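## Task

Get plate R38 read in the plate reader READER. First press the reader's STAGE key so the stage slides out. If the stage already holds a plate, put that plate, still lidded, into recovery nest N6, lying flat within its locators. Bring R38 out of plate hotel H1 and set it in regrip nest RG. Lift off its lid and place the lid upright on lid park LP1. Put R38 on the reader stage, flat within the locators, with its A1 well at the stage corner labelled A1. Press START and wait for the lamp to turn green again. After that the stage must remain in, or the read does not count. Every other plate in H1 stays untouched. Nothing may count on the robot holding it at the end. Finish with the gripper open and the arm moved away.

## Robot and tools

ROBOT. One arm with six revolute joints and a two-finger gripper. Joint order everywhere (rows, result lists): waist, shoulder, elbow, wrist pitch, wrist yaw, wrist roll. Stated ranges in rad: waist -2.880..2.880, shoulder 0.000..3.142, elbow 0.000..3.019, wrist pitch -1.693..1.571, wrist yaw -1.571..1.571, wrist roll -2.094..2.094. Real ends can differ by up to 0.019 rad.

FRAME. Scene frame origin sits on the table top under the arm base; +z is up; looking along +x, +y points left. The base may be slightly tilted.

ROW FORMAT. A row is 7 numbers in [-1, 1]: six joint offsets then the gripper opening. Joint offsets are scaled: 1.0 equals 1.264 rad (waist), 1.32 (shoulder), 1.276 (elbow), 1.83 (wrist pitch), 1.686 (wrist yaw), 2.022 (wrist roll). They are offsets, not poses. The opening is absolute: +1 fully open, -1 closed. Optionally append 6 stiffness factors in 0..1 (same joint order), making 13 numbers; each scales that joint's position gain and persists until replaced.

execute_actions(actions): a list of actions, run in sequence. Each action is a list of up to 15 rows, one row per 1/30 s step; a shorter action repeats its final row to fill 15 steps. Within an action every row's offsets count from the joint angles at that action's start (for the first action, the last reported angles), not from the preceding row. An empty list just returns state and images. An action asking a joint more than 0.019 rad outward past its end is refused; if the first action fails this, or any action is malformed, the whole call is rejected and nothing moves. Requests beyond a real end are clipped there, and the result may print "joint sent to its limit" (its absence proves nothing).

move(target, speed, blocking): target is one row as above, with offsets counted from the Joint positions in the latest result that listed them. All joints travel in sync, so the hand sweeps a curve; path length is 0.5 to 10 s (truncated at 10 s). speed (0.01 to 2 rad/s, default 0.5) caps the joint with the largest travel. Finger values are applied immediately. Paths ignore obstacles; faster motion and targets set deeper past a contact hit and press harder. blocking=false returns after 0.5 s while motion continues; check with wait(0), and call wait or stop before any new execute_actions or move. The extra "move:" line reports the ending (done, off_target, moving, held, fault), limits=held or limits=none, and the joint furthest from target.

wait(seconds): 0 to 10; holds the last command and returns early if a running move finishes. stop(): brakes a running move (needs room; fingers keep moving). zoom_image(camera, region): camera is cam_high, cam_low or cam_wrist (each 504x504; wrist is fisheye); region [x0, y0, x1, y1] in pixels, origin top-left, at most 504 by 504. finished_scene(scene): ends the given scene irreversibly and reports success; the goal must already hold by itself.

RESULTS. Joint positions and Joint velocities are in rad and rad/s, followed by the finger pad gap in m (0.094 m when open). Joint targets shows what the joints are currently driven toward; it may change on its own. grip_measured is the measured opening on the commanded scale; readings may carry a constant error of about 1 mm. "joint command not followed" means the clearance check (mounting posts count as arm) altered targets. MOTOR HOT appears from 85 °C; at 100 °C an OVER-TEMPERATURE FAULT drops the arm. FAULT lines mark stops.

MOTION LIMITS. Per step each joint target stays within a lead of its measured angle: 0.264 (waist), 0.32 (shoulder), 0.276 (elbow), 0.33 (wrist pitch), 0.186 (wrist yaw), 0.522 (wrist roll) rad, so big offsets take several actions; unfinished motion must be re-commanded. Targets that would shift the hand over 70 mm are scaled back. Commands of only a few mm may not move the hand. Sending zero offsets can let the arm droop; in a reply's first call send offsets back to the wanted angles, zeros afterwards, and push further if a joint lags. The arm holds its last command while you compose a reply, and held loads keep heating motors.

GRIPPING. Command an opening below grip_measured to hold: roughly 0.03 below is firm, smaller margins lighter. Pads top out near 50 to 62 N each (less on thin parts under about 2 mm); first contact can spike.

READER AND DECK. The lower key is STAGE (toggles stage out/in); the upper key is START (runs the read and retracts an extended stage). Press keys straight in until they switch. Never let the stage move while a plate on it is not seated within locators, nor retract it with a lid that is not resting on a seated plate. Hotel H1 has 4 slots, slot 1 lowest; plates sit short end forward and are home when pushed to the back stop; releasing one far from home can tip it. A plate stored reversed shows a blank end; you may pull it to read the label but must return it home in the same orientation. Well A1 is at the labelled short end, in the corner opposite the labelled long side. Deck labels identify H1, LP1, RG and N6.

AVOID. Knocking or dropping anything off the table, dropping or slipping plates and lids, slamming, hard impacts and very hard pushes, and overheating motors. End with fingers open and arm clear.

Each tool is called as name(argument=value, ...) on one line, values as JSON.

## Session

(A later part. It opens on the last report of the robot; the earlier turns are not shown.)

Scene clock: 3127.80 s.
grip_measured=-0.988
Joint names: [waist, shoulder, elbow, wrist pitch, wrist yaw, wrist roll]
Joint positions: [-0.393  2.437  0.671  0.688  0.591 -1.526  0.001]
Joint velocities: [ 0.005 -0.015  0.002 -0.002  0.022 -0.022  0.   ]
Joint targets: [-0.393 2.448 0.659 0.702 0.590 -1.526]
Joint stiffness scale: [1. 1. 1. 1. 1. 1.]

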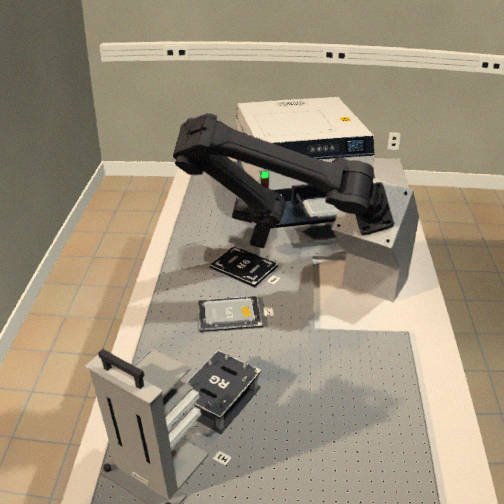

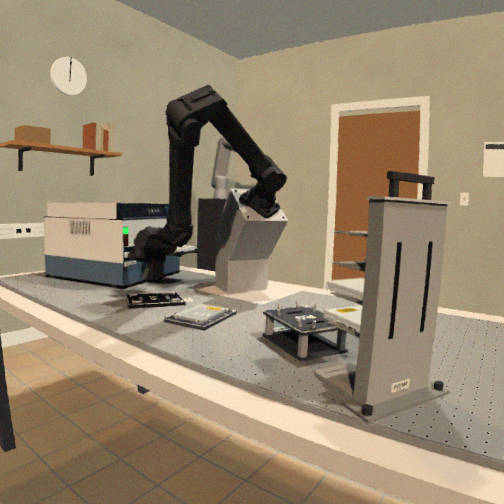

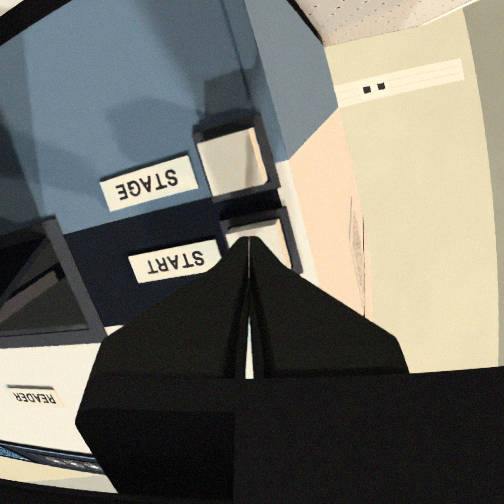

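wait(seconds=0)

zoom_image(camera="cam_wrist", region=[170, 100, 330, 280])

Scene clock: 3130.70 s.
grip_measured=-0.988
Joint names: [waist, shoulder, elbow, wrist pitch, wrist yaw, wrist roll]
Joint positions: [-0.393  2.437  0.671  0.688  0.591 -1.526  0.001]
Joint velocities: [ 0.005 -0.005 -0.002 -0.002 -0.007 -0.022 -0.001]
Joint targets: [-0.393 2.448 0.659 0.702 0.590 -1.526]
Joint stiffness scale: [1. 1. 1. 1. 1. 1.]

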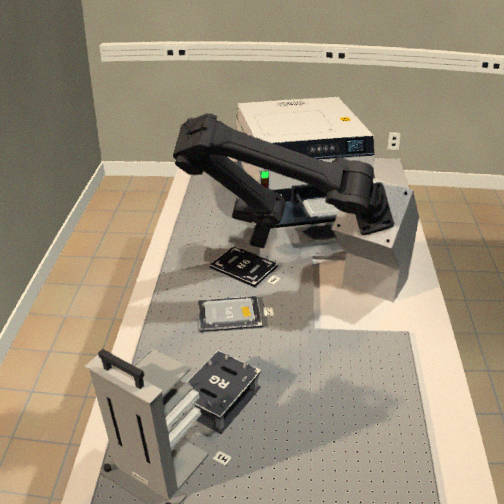

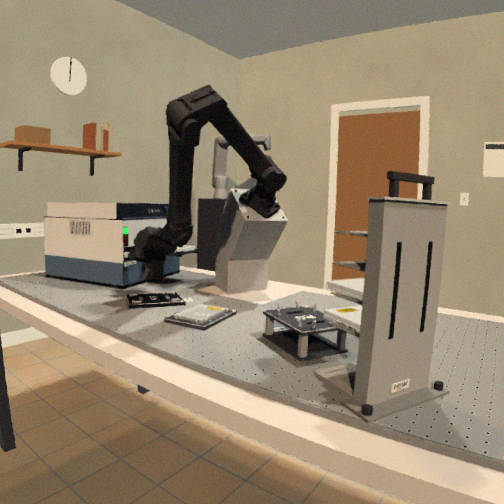

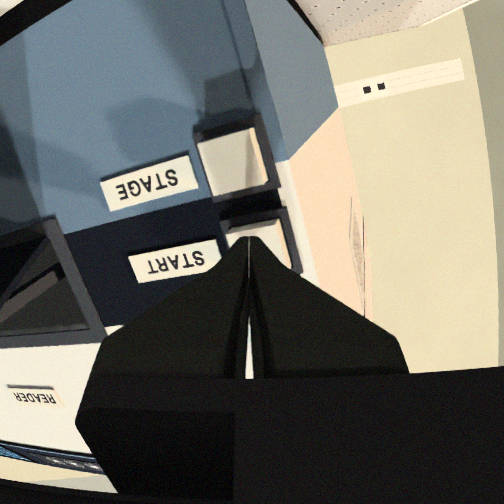

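Region (170, 100, 330, 280) of cam_wrist's 504x504 image, scaled by 2.800, with more detail than that image has.

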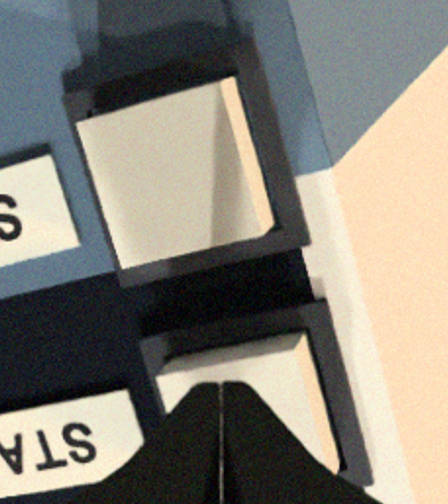

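execute_actions(actions=[[[-0.002,0.012,-0.006,0.0077,-0.0006,0,-1],[-0.004,0.015,-0.003,0.0077,-0.0006,0,-1],[-0.006,0.018,0,0.0077,-0.0006,0,-1],[-0.007,0.0205,0,0.0077,-0.0006,0,-1],[-0.007,0.0228,0,0.0077,-0.0006,0,-1],[-0.007,0.0246,0.001,0.0077,-0.0006,0,-1],[-0.007,0.0256,0.003,0.0077,-0.0006,0,-1],[-0.007,0.0258,0.005,0.0077,-0.0006,0,-1],[-0.007,0.0258,0.007,0.0077,-0.0006,0,-1],[-0.007,0.0258,0.009,0.0077,-0.0006,0,-1],[-0.007,0.0258,0.011,0.0077,-0.0006,0,-1],[-0.007,0.0258,0.0126,0.0077,-0.0006,0,-1],[-0.007,0.0258,0.014,0.0077,-0.0006,0,-1],[-0.007,0.0258,0.0148,0.0077,-0.0006,0,-1],[-0.007,0.0258,0.015,0.0077,-0.0006,0,-1]]])

wait(seconds=0.2)

Scene clock: 3157.73 s.
grip_measured=-0.988
Joint names: [waist, shoulder, elbow, wrist pitch, wrist yaw, wrist roll]
Joint positions: [-0.393  2.449  0.683  0.688  0.591 -1.526  0.001]
Joint velocities: [-0.005 -0.015  0.076 -0.012 -0.066 -0.051  0.   ]
Joint targets: [-0.402 2.471 0.690 0.702 0.590 -1.526]
Joint stiffness scale: [1. 1. 1. 1. 1. 1.]

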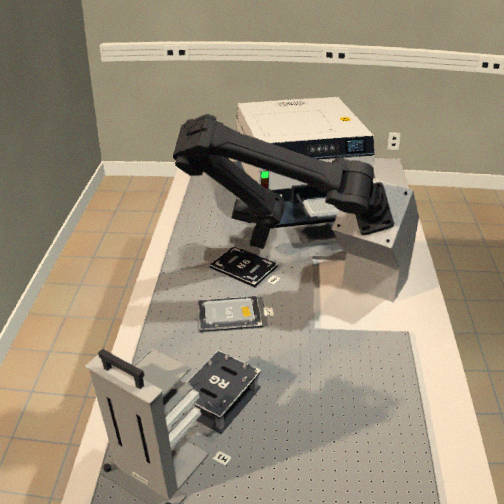

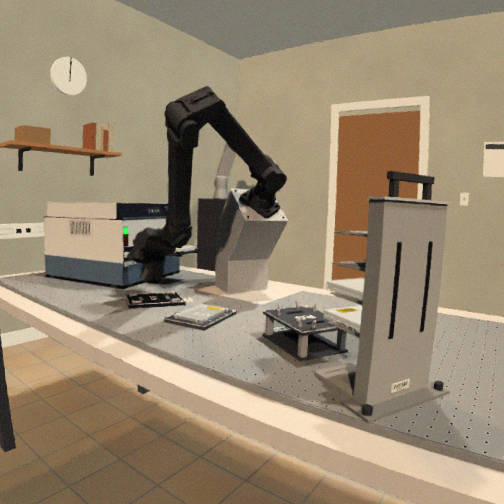

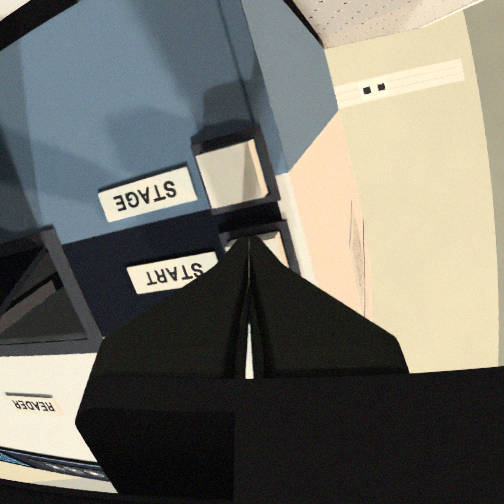

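Scene clock: 3157.93 s.
grip_measured=-0.988
Joint names: [waist, shoulder, elbow, wrist pitch, wrist yaw, wrist roll]
Joint positions: [-0.393  2.449  0.686  0.688  0.591 -1.526  0.001]
Joint velocities: [-0.015 -0.005  0.002 -0.007  0.037 -0.11  -0.001]
Joint targets: [-0.402 2.471 0.690 0.702 0.590 -1.526]
Joint stiffness scale: [1. 1. 1. 1. 1. 1.]
wait: 0.20 s; no rest

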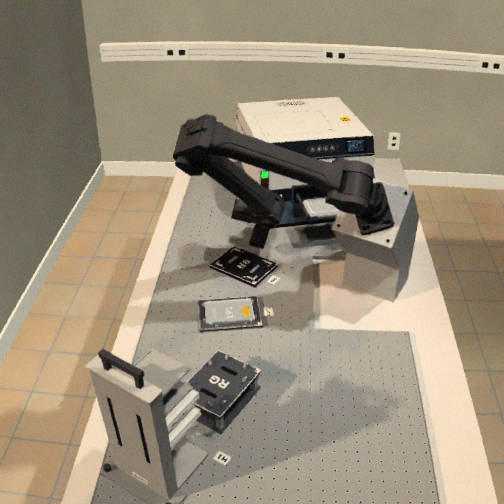

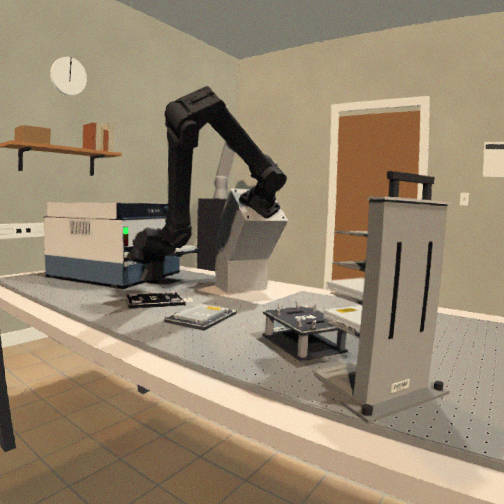

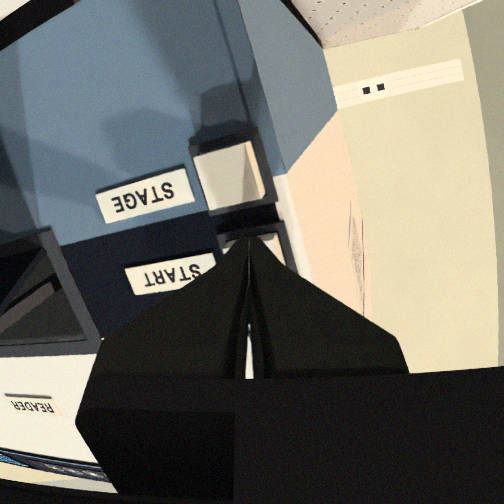

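execute_actions(actions=[[[-0.009,0.0170,0.0040,0.0080,-0.0006,0,-1],[-0.011,0.0174,0.0050,0.0083,-0.0007,0,-1],[-0.0132,0.0179,0.0062,0.0086,-0.0008,0,-1],[-0.0155,0.0184,0.0076,0.0089,-0.0010,0,-1],[-0.018,0.0190,0.0092,0.0092,-0.0011,0,-1],[-0.0205,0.0196,0.0110,0.0095,-0.0013,0,-1],[-0.023,0.0202,0.0128,0.0098,-0.0014,0,-1],[-0.0255,0.0208,0.0147,0.0101,-0.0016,0,-1],[-0.028,0.0214,0.0166,0.0104,-0.0017,0,-1],[-0.0305,0.0220,0.0185,0.0107,-0.0019,0,-1],[-0.033,0.0226,0.0204,0.0110,-0.0020,0,-1],[-0.0352,0.0232,0.0222,0.0113,-0.0021,0,-1],[-0.0372,0.0237,0.0238,0.0116,-0.0022,0,-1],[-0.0387,0.0240,0.0251,0.0118,-0.0023,0,-1],[-0.0396,0.0242,0.0259,0.0120,-0.0024,0,-1]]])

wait(seconds=0.2)

Scene clock: 3167.93 s.
grip_measured=-0.988
Joint names: [waist, shoulder, elbow, wrist pitch, wrist yaw, wrist roll]
Joint positions: [-0.406  2.456  0.698  0.688  0.586 -1.526  0.001]
Joint velocities: [-0.034  0.005 -0.007  0.007 -0.022 -0.037  0.001]
Joint targets: [-0.443 2.481 0.719 0.710 0.587 -1.526]
Joint stiffness scale: [1. 1. 1. 1. 1. 1.]

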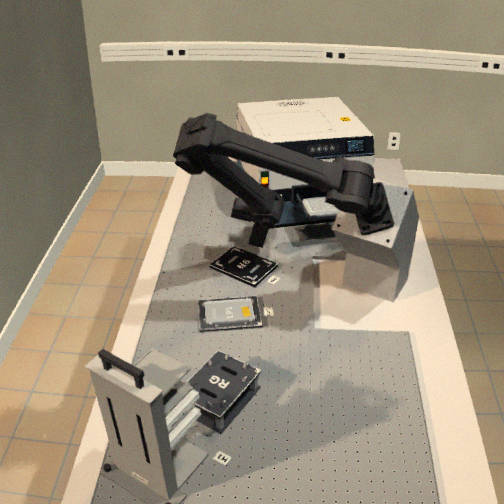

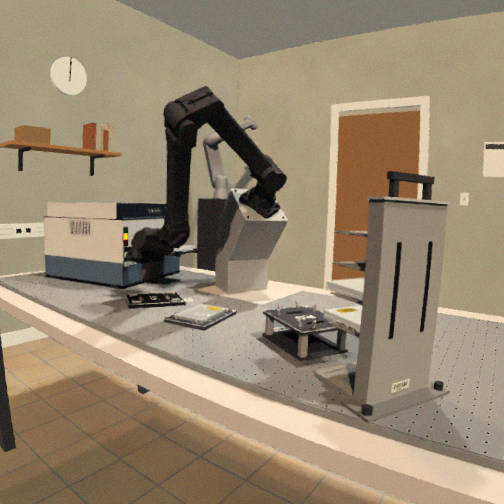

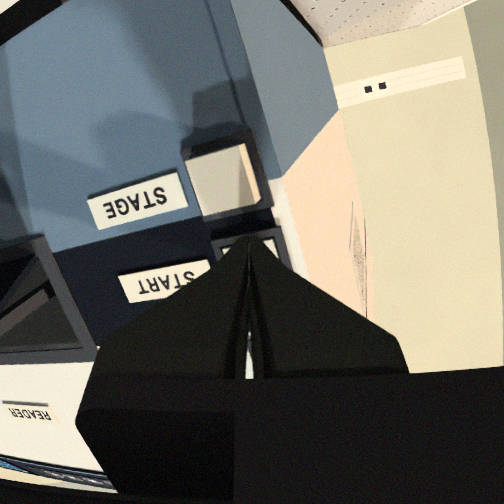

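Scene clock: 3168.13 s.
grip_measured=-0.988
Joint names: [waist, shoulder, elbow, wrist pitch, wrist yaw, wrist roll]
Joint positions: [-0.407  2.457  0.699  0.688  0.585 -1.526  0.001]
Joint velocities: [-0.015 -0.005 -0.012 -0.012 -0.007 -0.022 -0.   ]
Joint targets: [-0.443 2.481 0.719 0.710 0.587 -1.526]
Joint stiffness scale: [1. 1. 1. 1. 1. 1.]
wait: 0.20 s; at rest by 0.17 s

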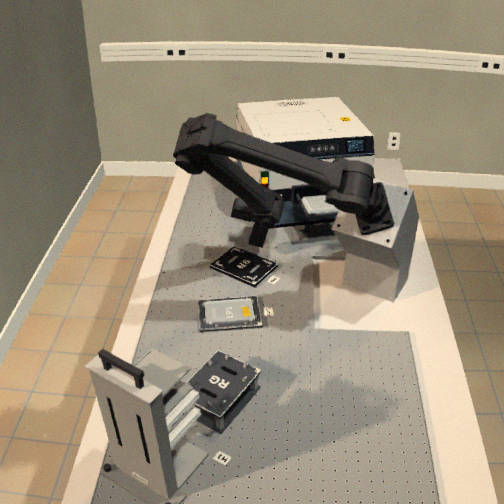

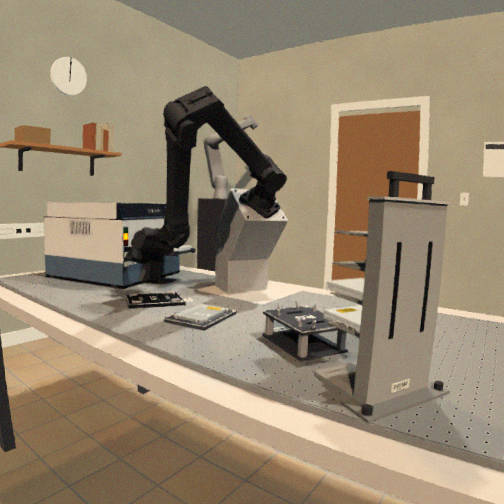

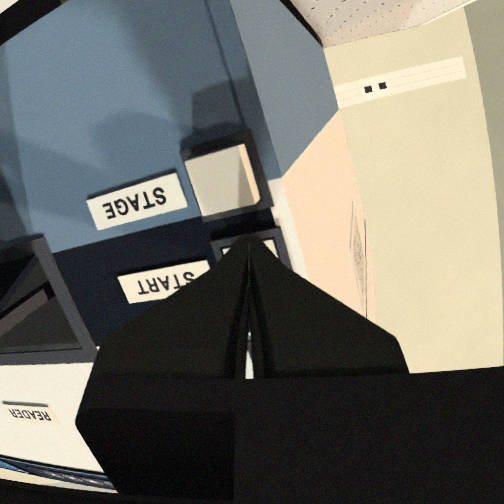

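move(target=[0.0815,-0.11,-0.121,0,0,0,-1], speed=0.3)

Scene clock: 3173.83 s.
grip_measured=-0.988
Joint names: [waist, shoulder, elbow, wrist pitch, wrist yaw, wrist roll]
Joint positions: [-0.314  2.327  0.558  0.688  0.584 -1.526  0.001]
Joint velocities: [ 0.015 -0.005  0.002  0.012  0.037  0.037 -0.001]
Joint targets: [-0.304 2.311 0.545 0.688 0.585 -1.526]
Joint stiffness scale: [1. 1. 1. 1. 1. 1.]
move: done; limits=none; farthest joint: the shoulder, 0.015 radians from its target (0.145 radians at the start)

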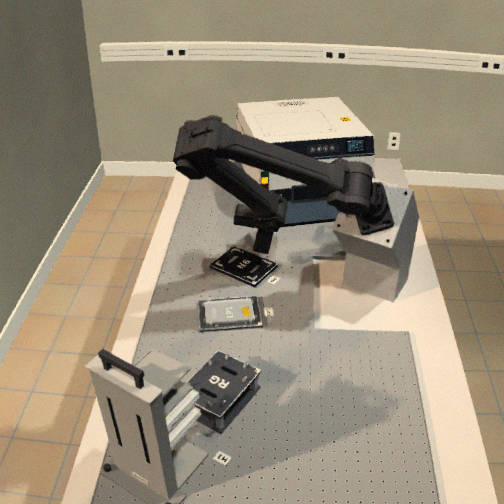

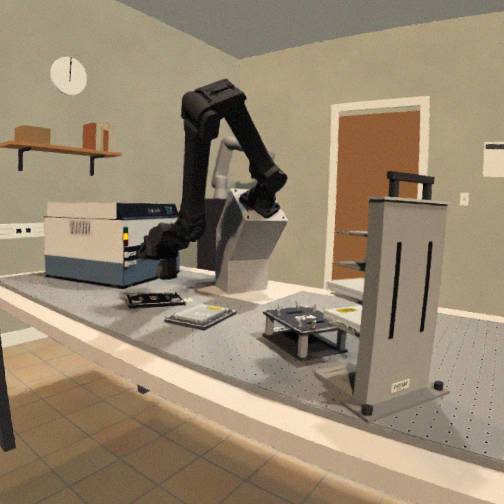

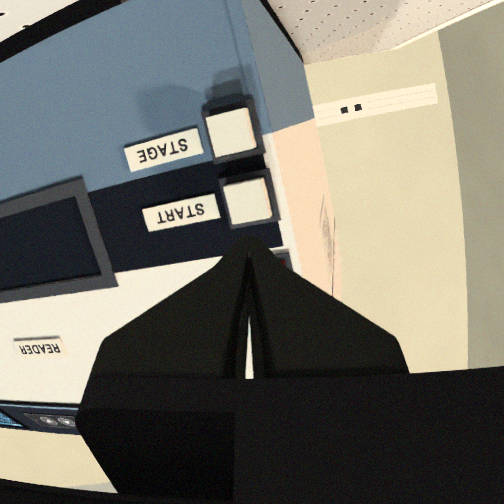

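move(target=[0.10,-0.235,-0.10,0,0,0,-1], speed=0.5)

wait(seconds=5)

Scene clock: 3181.37 s.
grip_measured=-0.988
Joint names: [waist, shoulder, elbow, wrist pitch, wrist yaw, wrist roll]
Joint positions: [-0.199  2.027  0.442  0.688  0.584 -1.526  0.001]
Joint velocities: [ 0.005  0.005  0.002 -0.007 -0.051  0.022 -0.   ]
Joint targets: [-0.187 2.017 0.430 0.688 0.584 -1.526]
Joint stiffness scale: [1. 1. 1. 1. 1. 1.]
move: done; limits=none; farthest joint: the elbow, 0.012 radians from its target (0.127 radians at the start)

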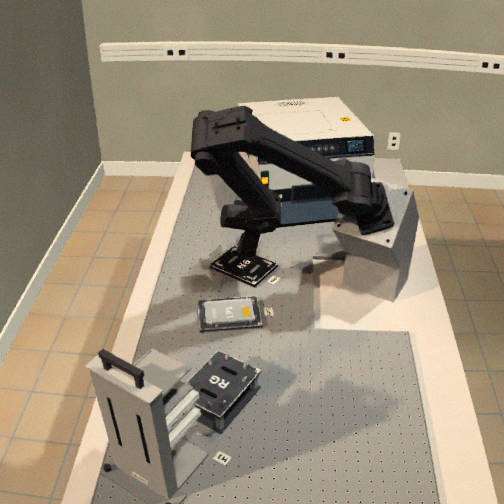

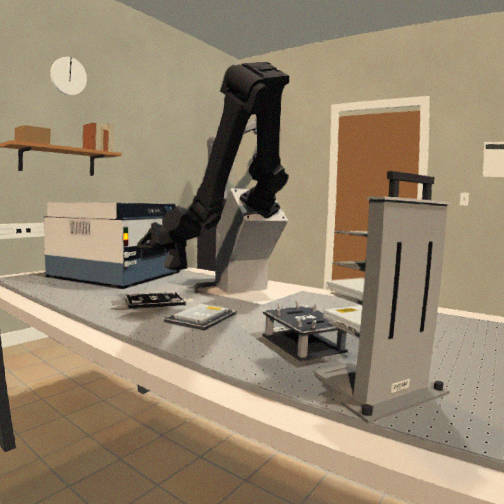

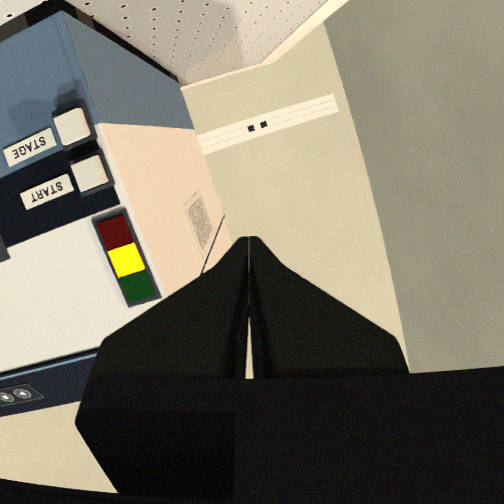

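Scene clock: 3186.37 s.
grip_measured=-0.988
Joint names: [waist, shoulder, elbow, wrist pitch, wrist yaw, wrist roll]
Joint positions: [-0.199  2.027  0.442  0.688  0.584 -1.526  0.001]
Joint velocities: [ 0.005 -0.005  0.017  0.002 -0.051 -0.007 -0.   ]
Joint targets: [-0.187 2.017 0.430 0.688 0.584 -1.526]
Joint stiffness scale: [1. 1. 1. 1. 1. 1.]
wait: 5.00 s; at rest by 0.17 s

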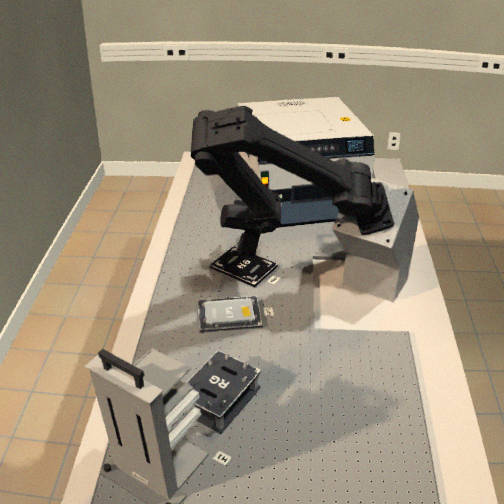

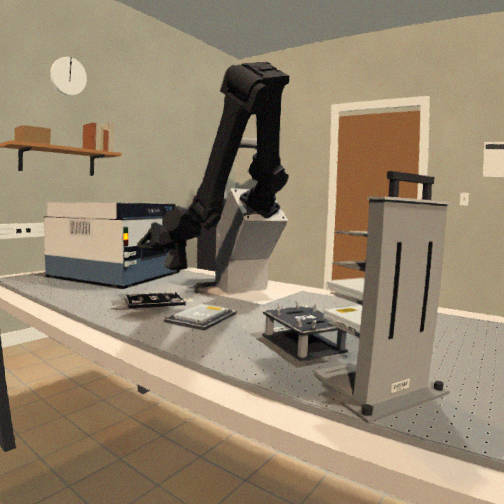

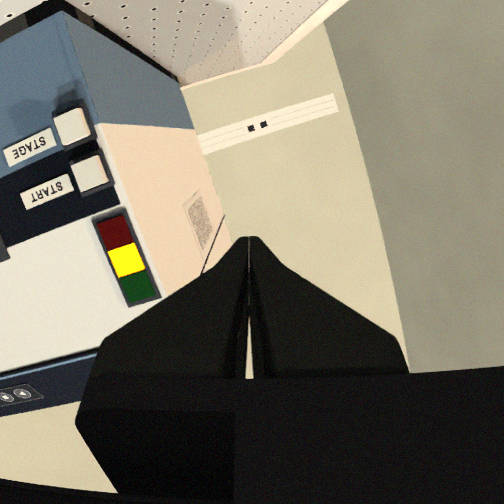

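zoom_image(camera="cam_high", region=[185, 285, 285, 345])

zoom_image(camera="cam_low", region=[155, 290, 245, 340])

wait(seconds=10)

Region (185, 285, 285, 345) of cam_high's 504x504 image, scaled by 5.040, with more detail than that image has; it fills the top 302 rows of this view, and the rest is white.

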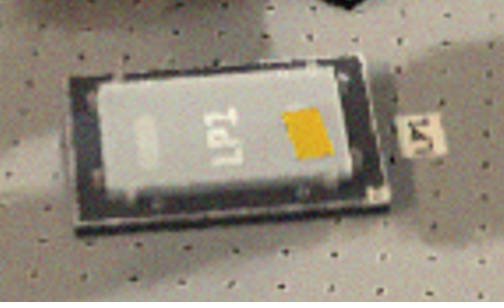

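Region (155, 290, 245, 340) of cam_low's 504x504 image, scaled by 5.600, with more detail than that image has.

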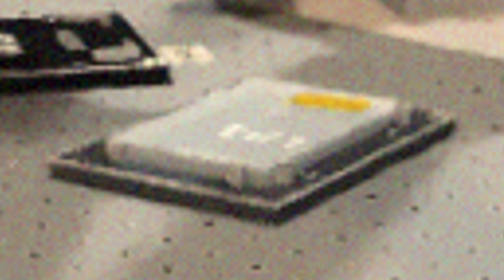

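Scene clock: 3199.33 s.
grip_measured=-0.988
Joint names: [waist, shoulder, elbow, wrist pitch, wrist yaw, wrist roll]
Joint positions: [-0.199  2.027  0.442  0.688  0.584 -1.526  0.001]
Joint velocities: [ 0.005 -0.005 -0.002  0.017 -0.022 -0.022 -0.001]
Joint targets: [-0.187 2.017 0.430 0.688 0.584 -1.526]
Joint stiffness scale: [1. 1. 1. 1. 1. 1.]
wait: 10.00 s; at rest from the start

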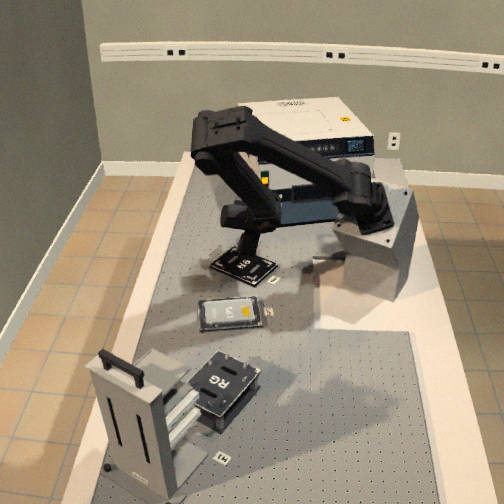

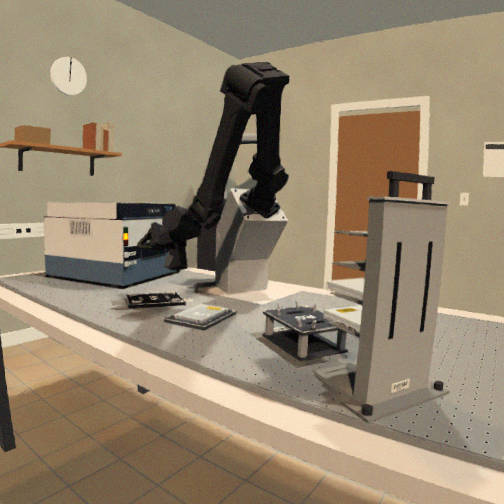

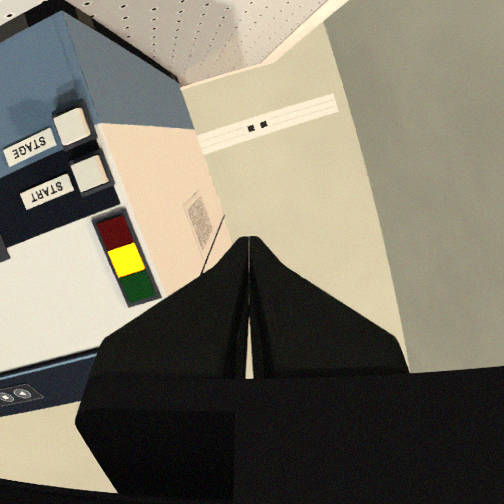

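wait(seconds=10)

Scene clock: 3212.30 s.
grip_measured=-0.988
Joint names: [waist, shoulder, elbow, wrist pitch, wrist yaw, wrist roll]
Joint positions: [-0.199  2.027  0.442  0.688  0.584 -1.526  0.001]
Joint velocities: [ 0.005 -0.005  0.002 -0.002 -0.037 -0.007 -0.   ]
Joint targets: [-0.187 2.017 0.430 0.688 0.584 -1.526]
Joint stiffness scale: [1. 1. 1. 1. 1. 1.]
wait: 10.00 s; at rest from the start

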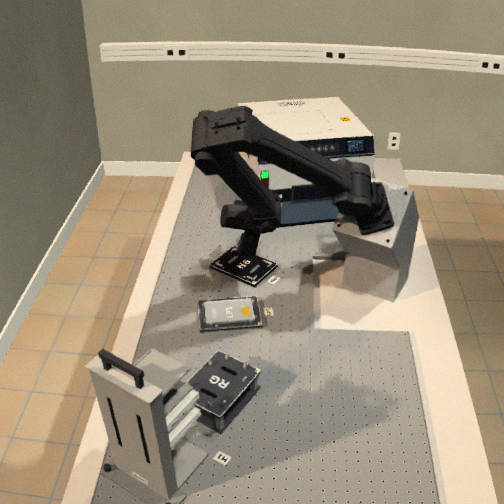

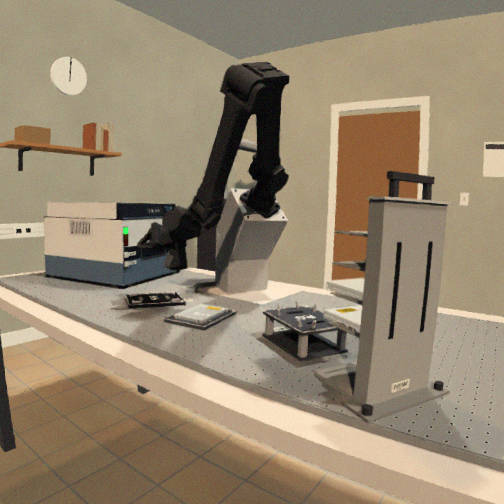

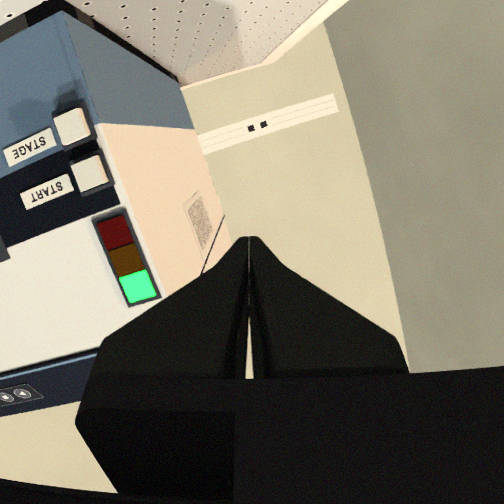

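The lamp is green again and the stage is in.

finished_scene(scene=1)

The scene is finished: the task was done.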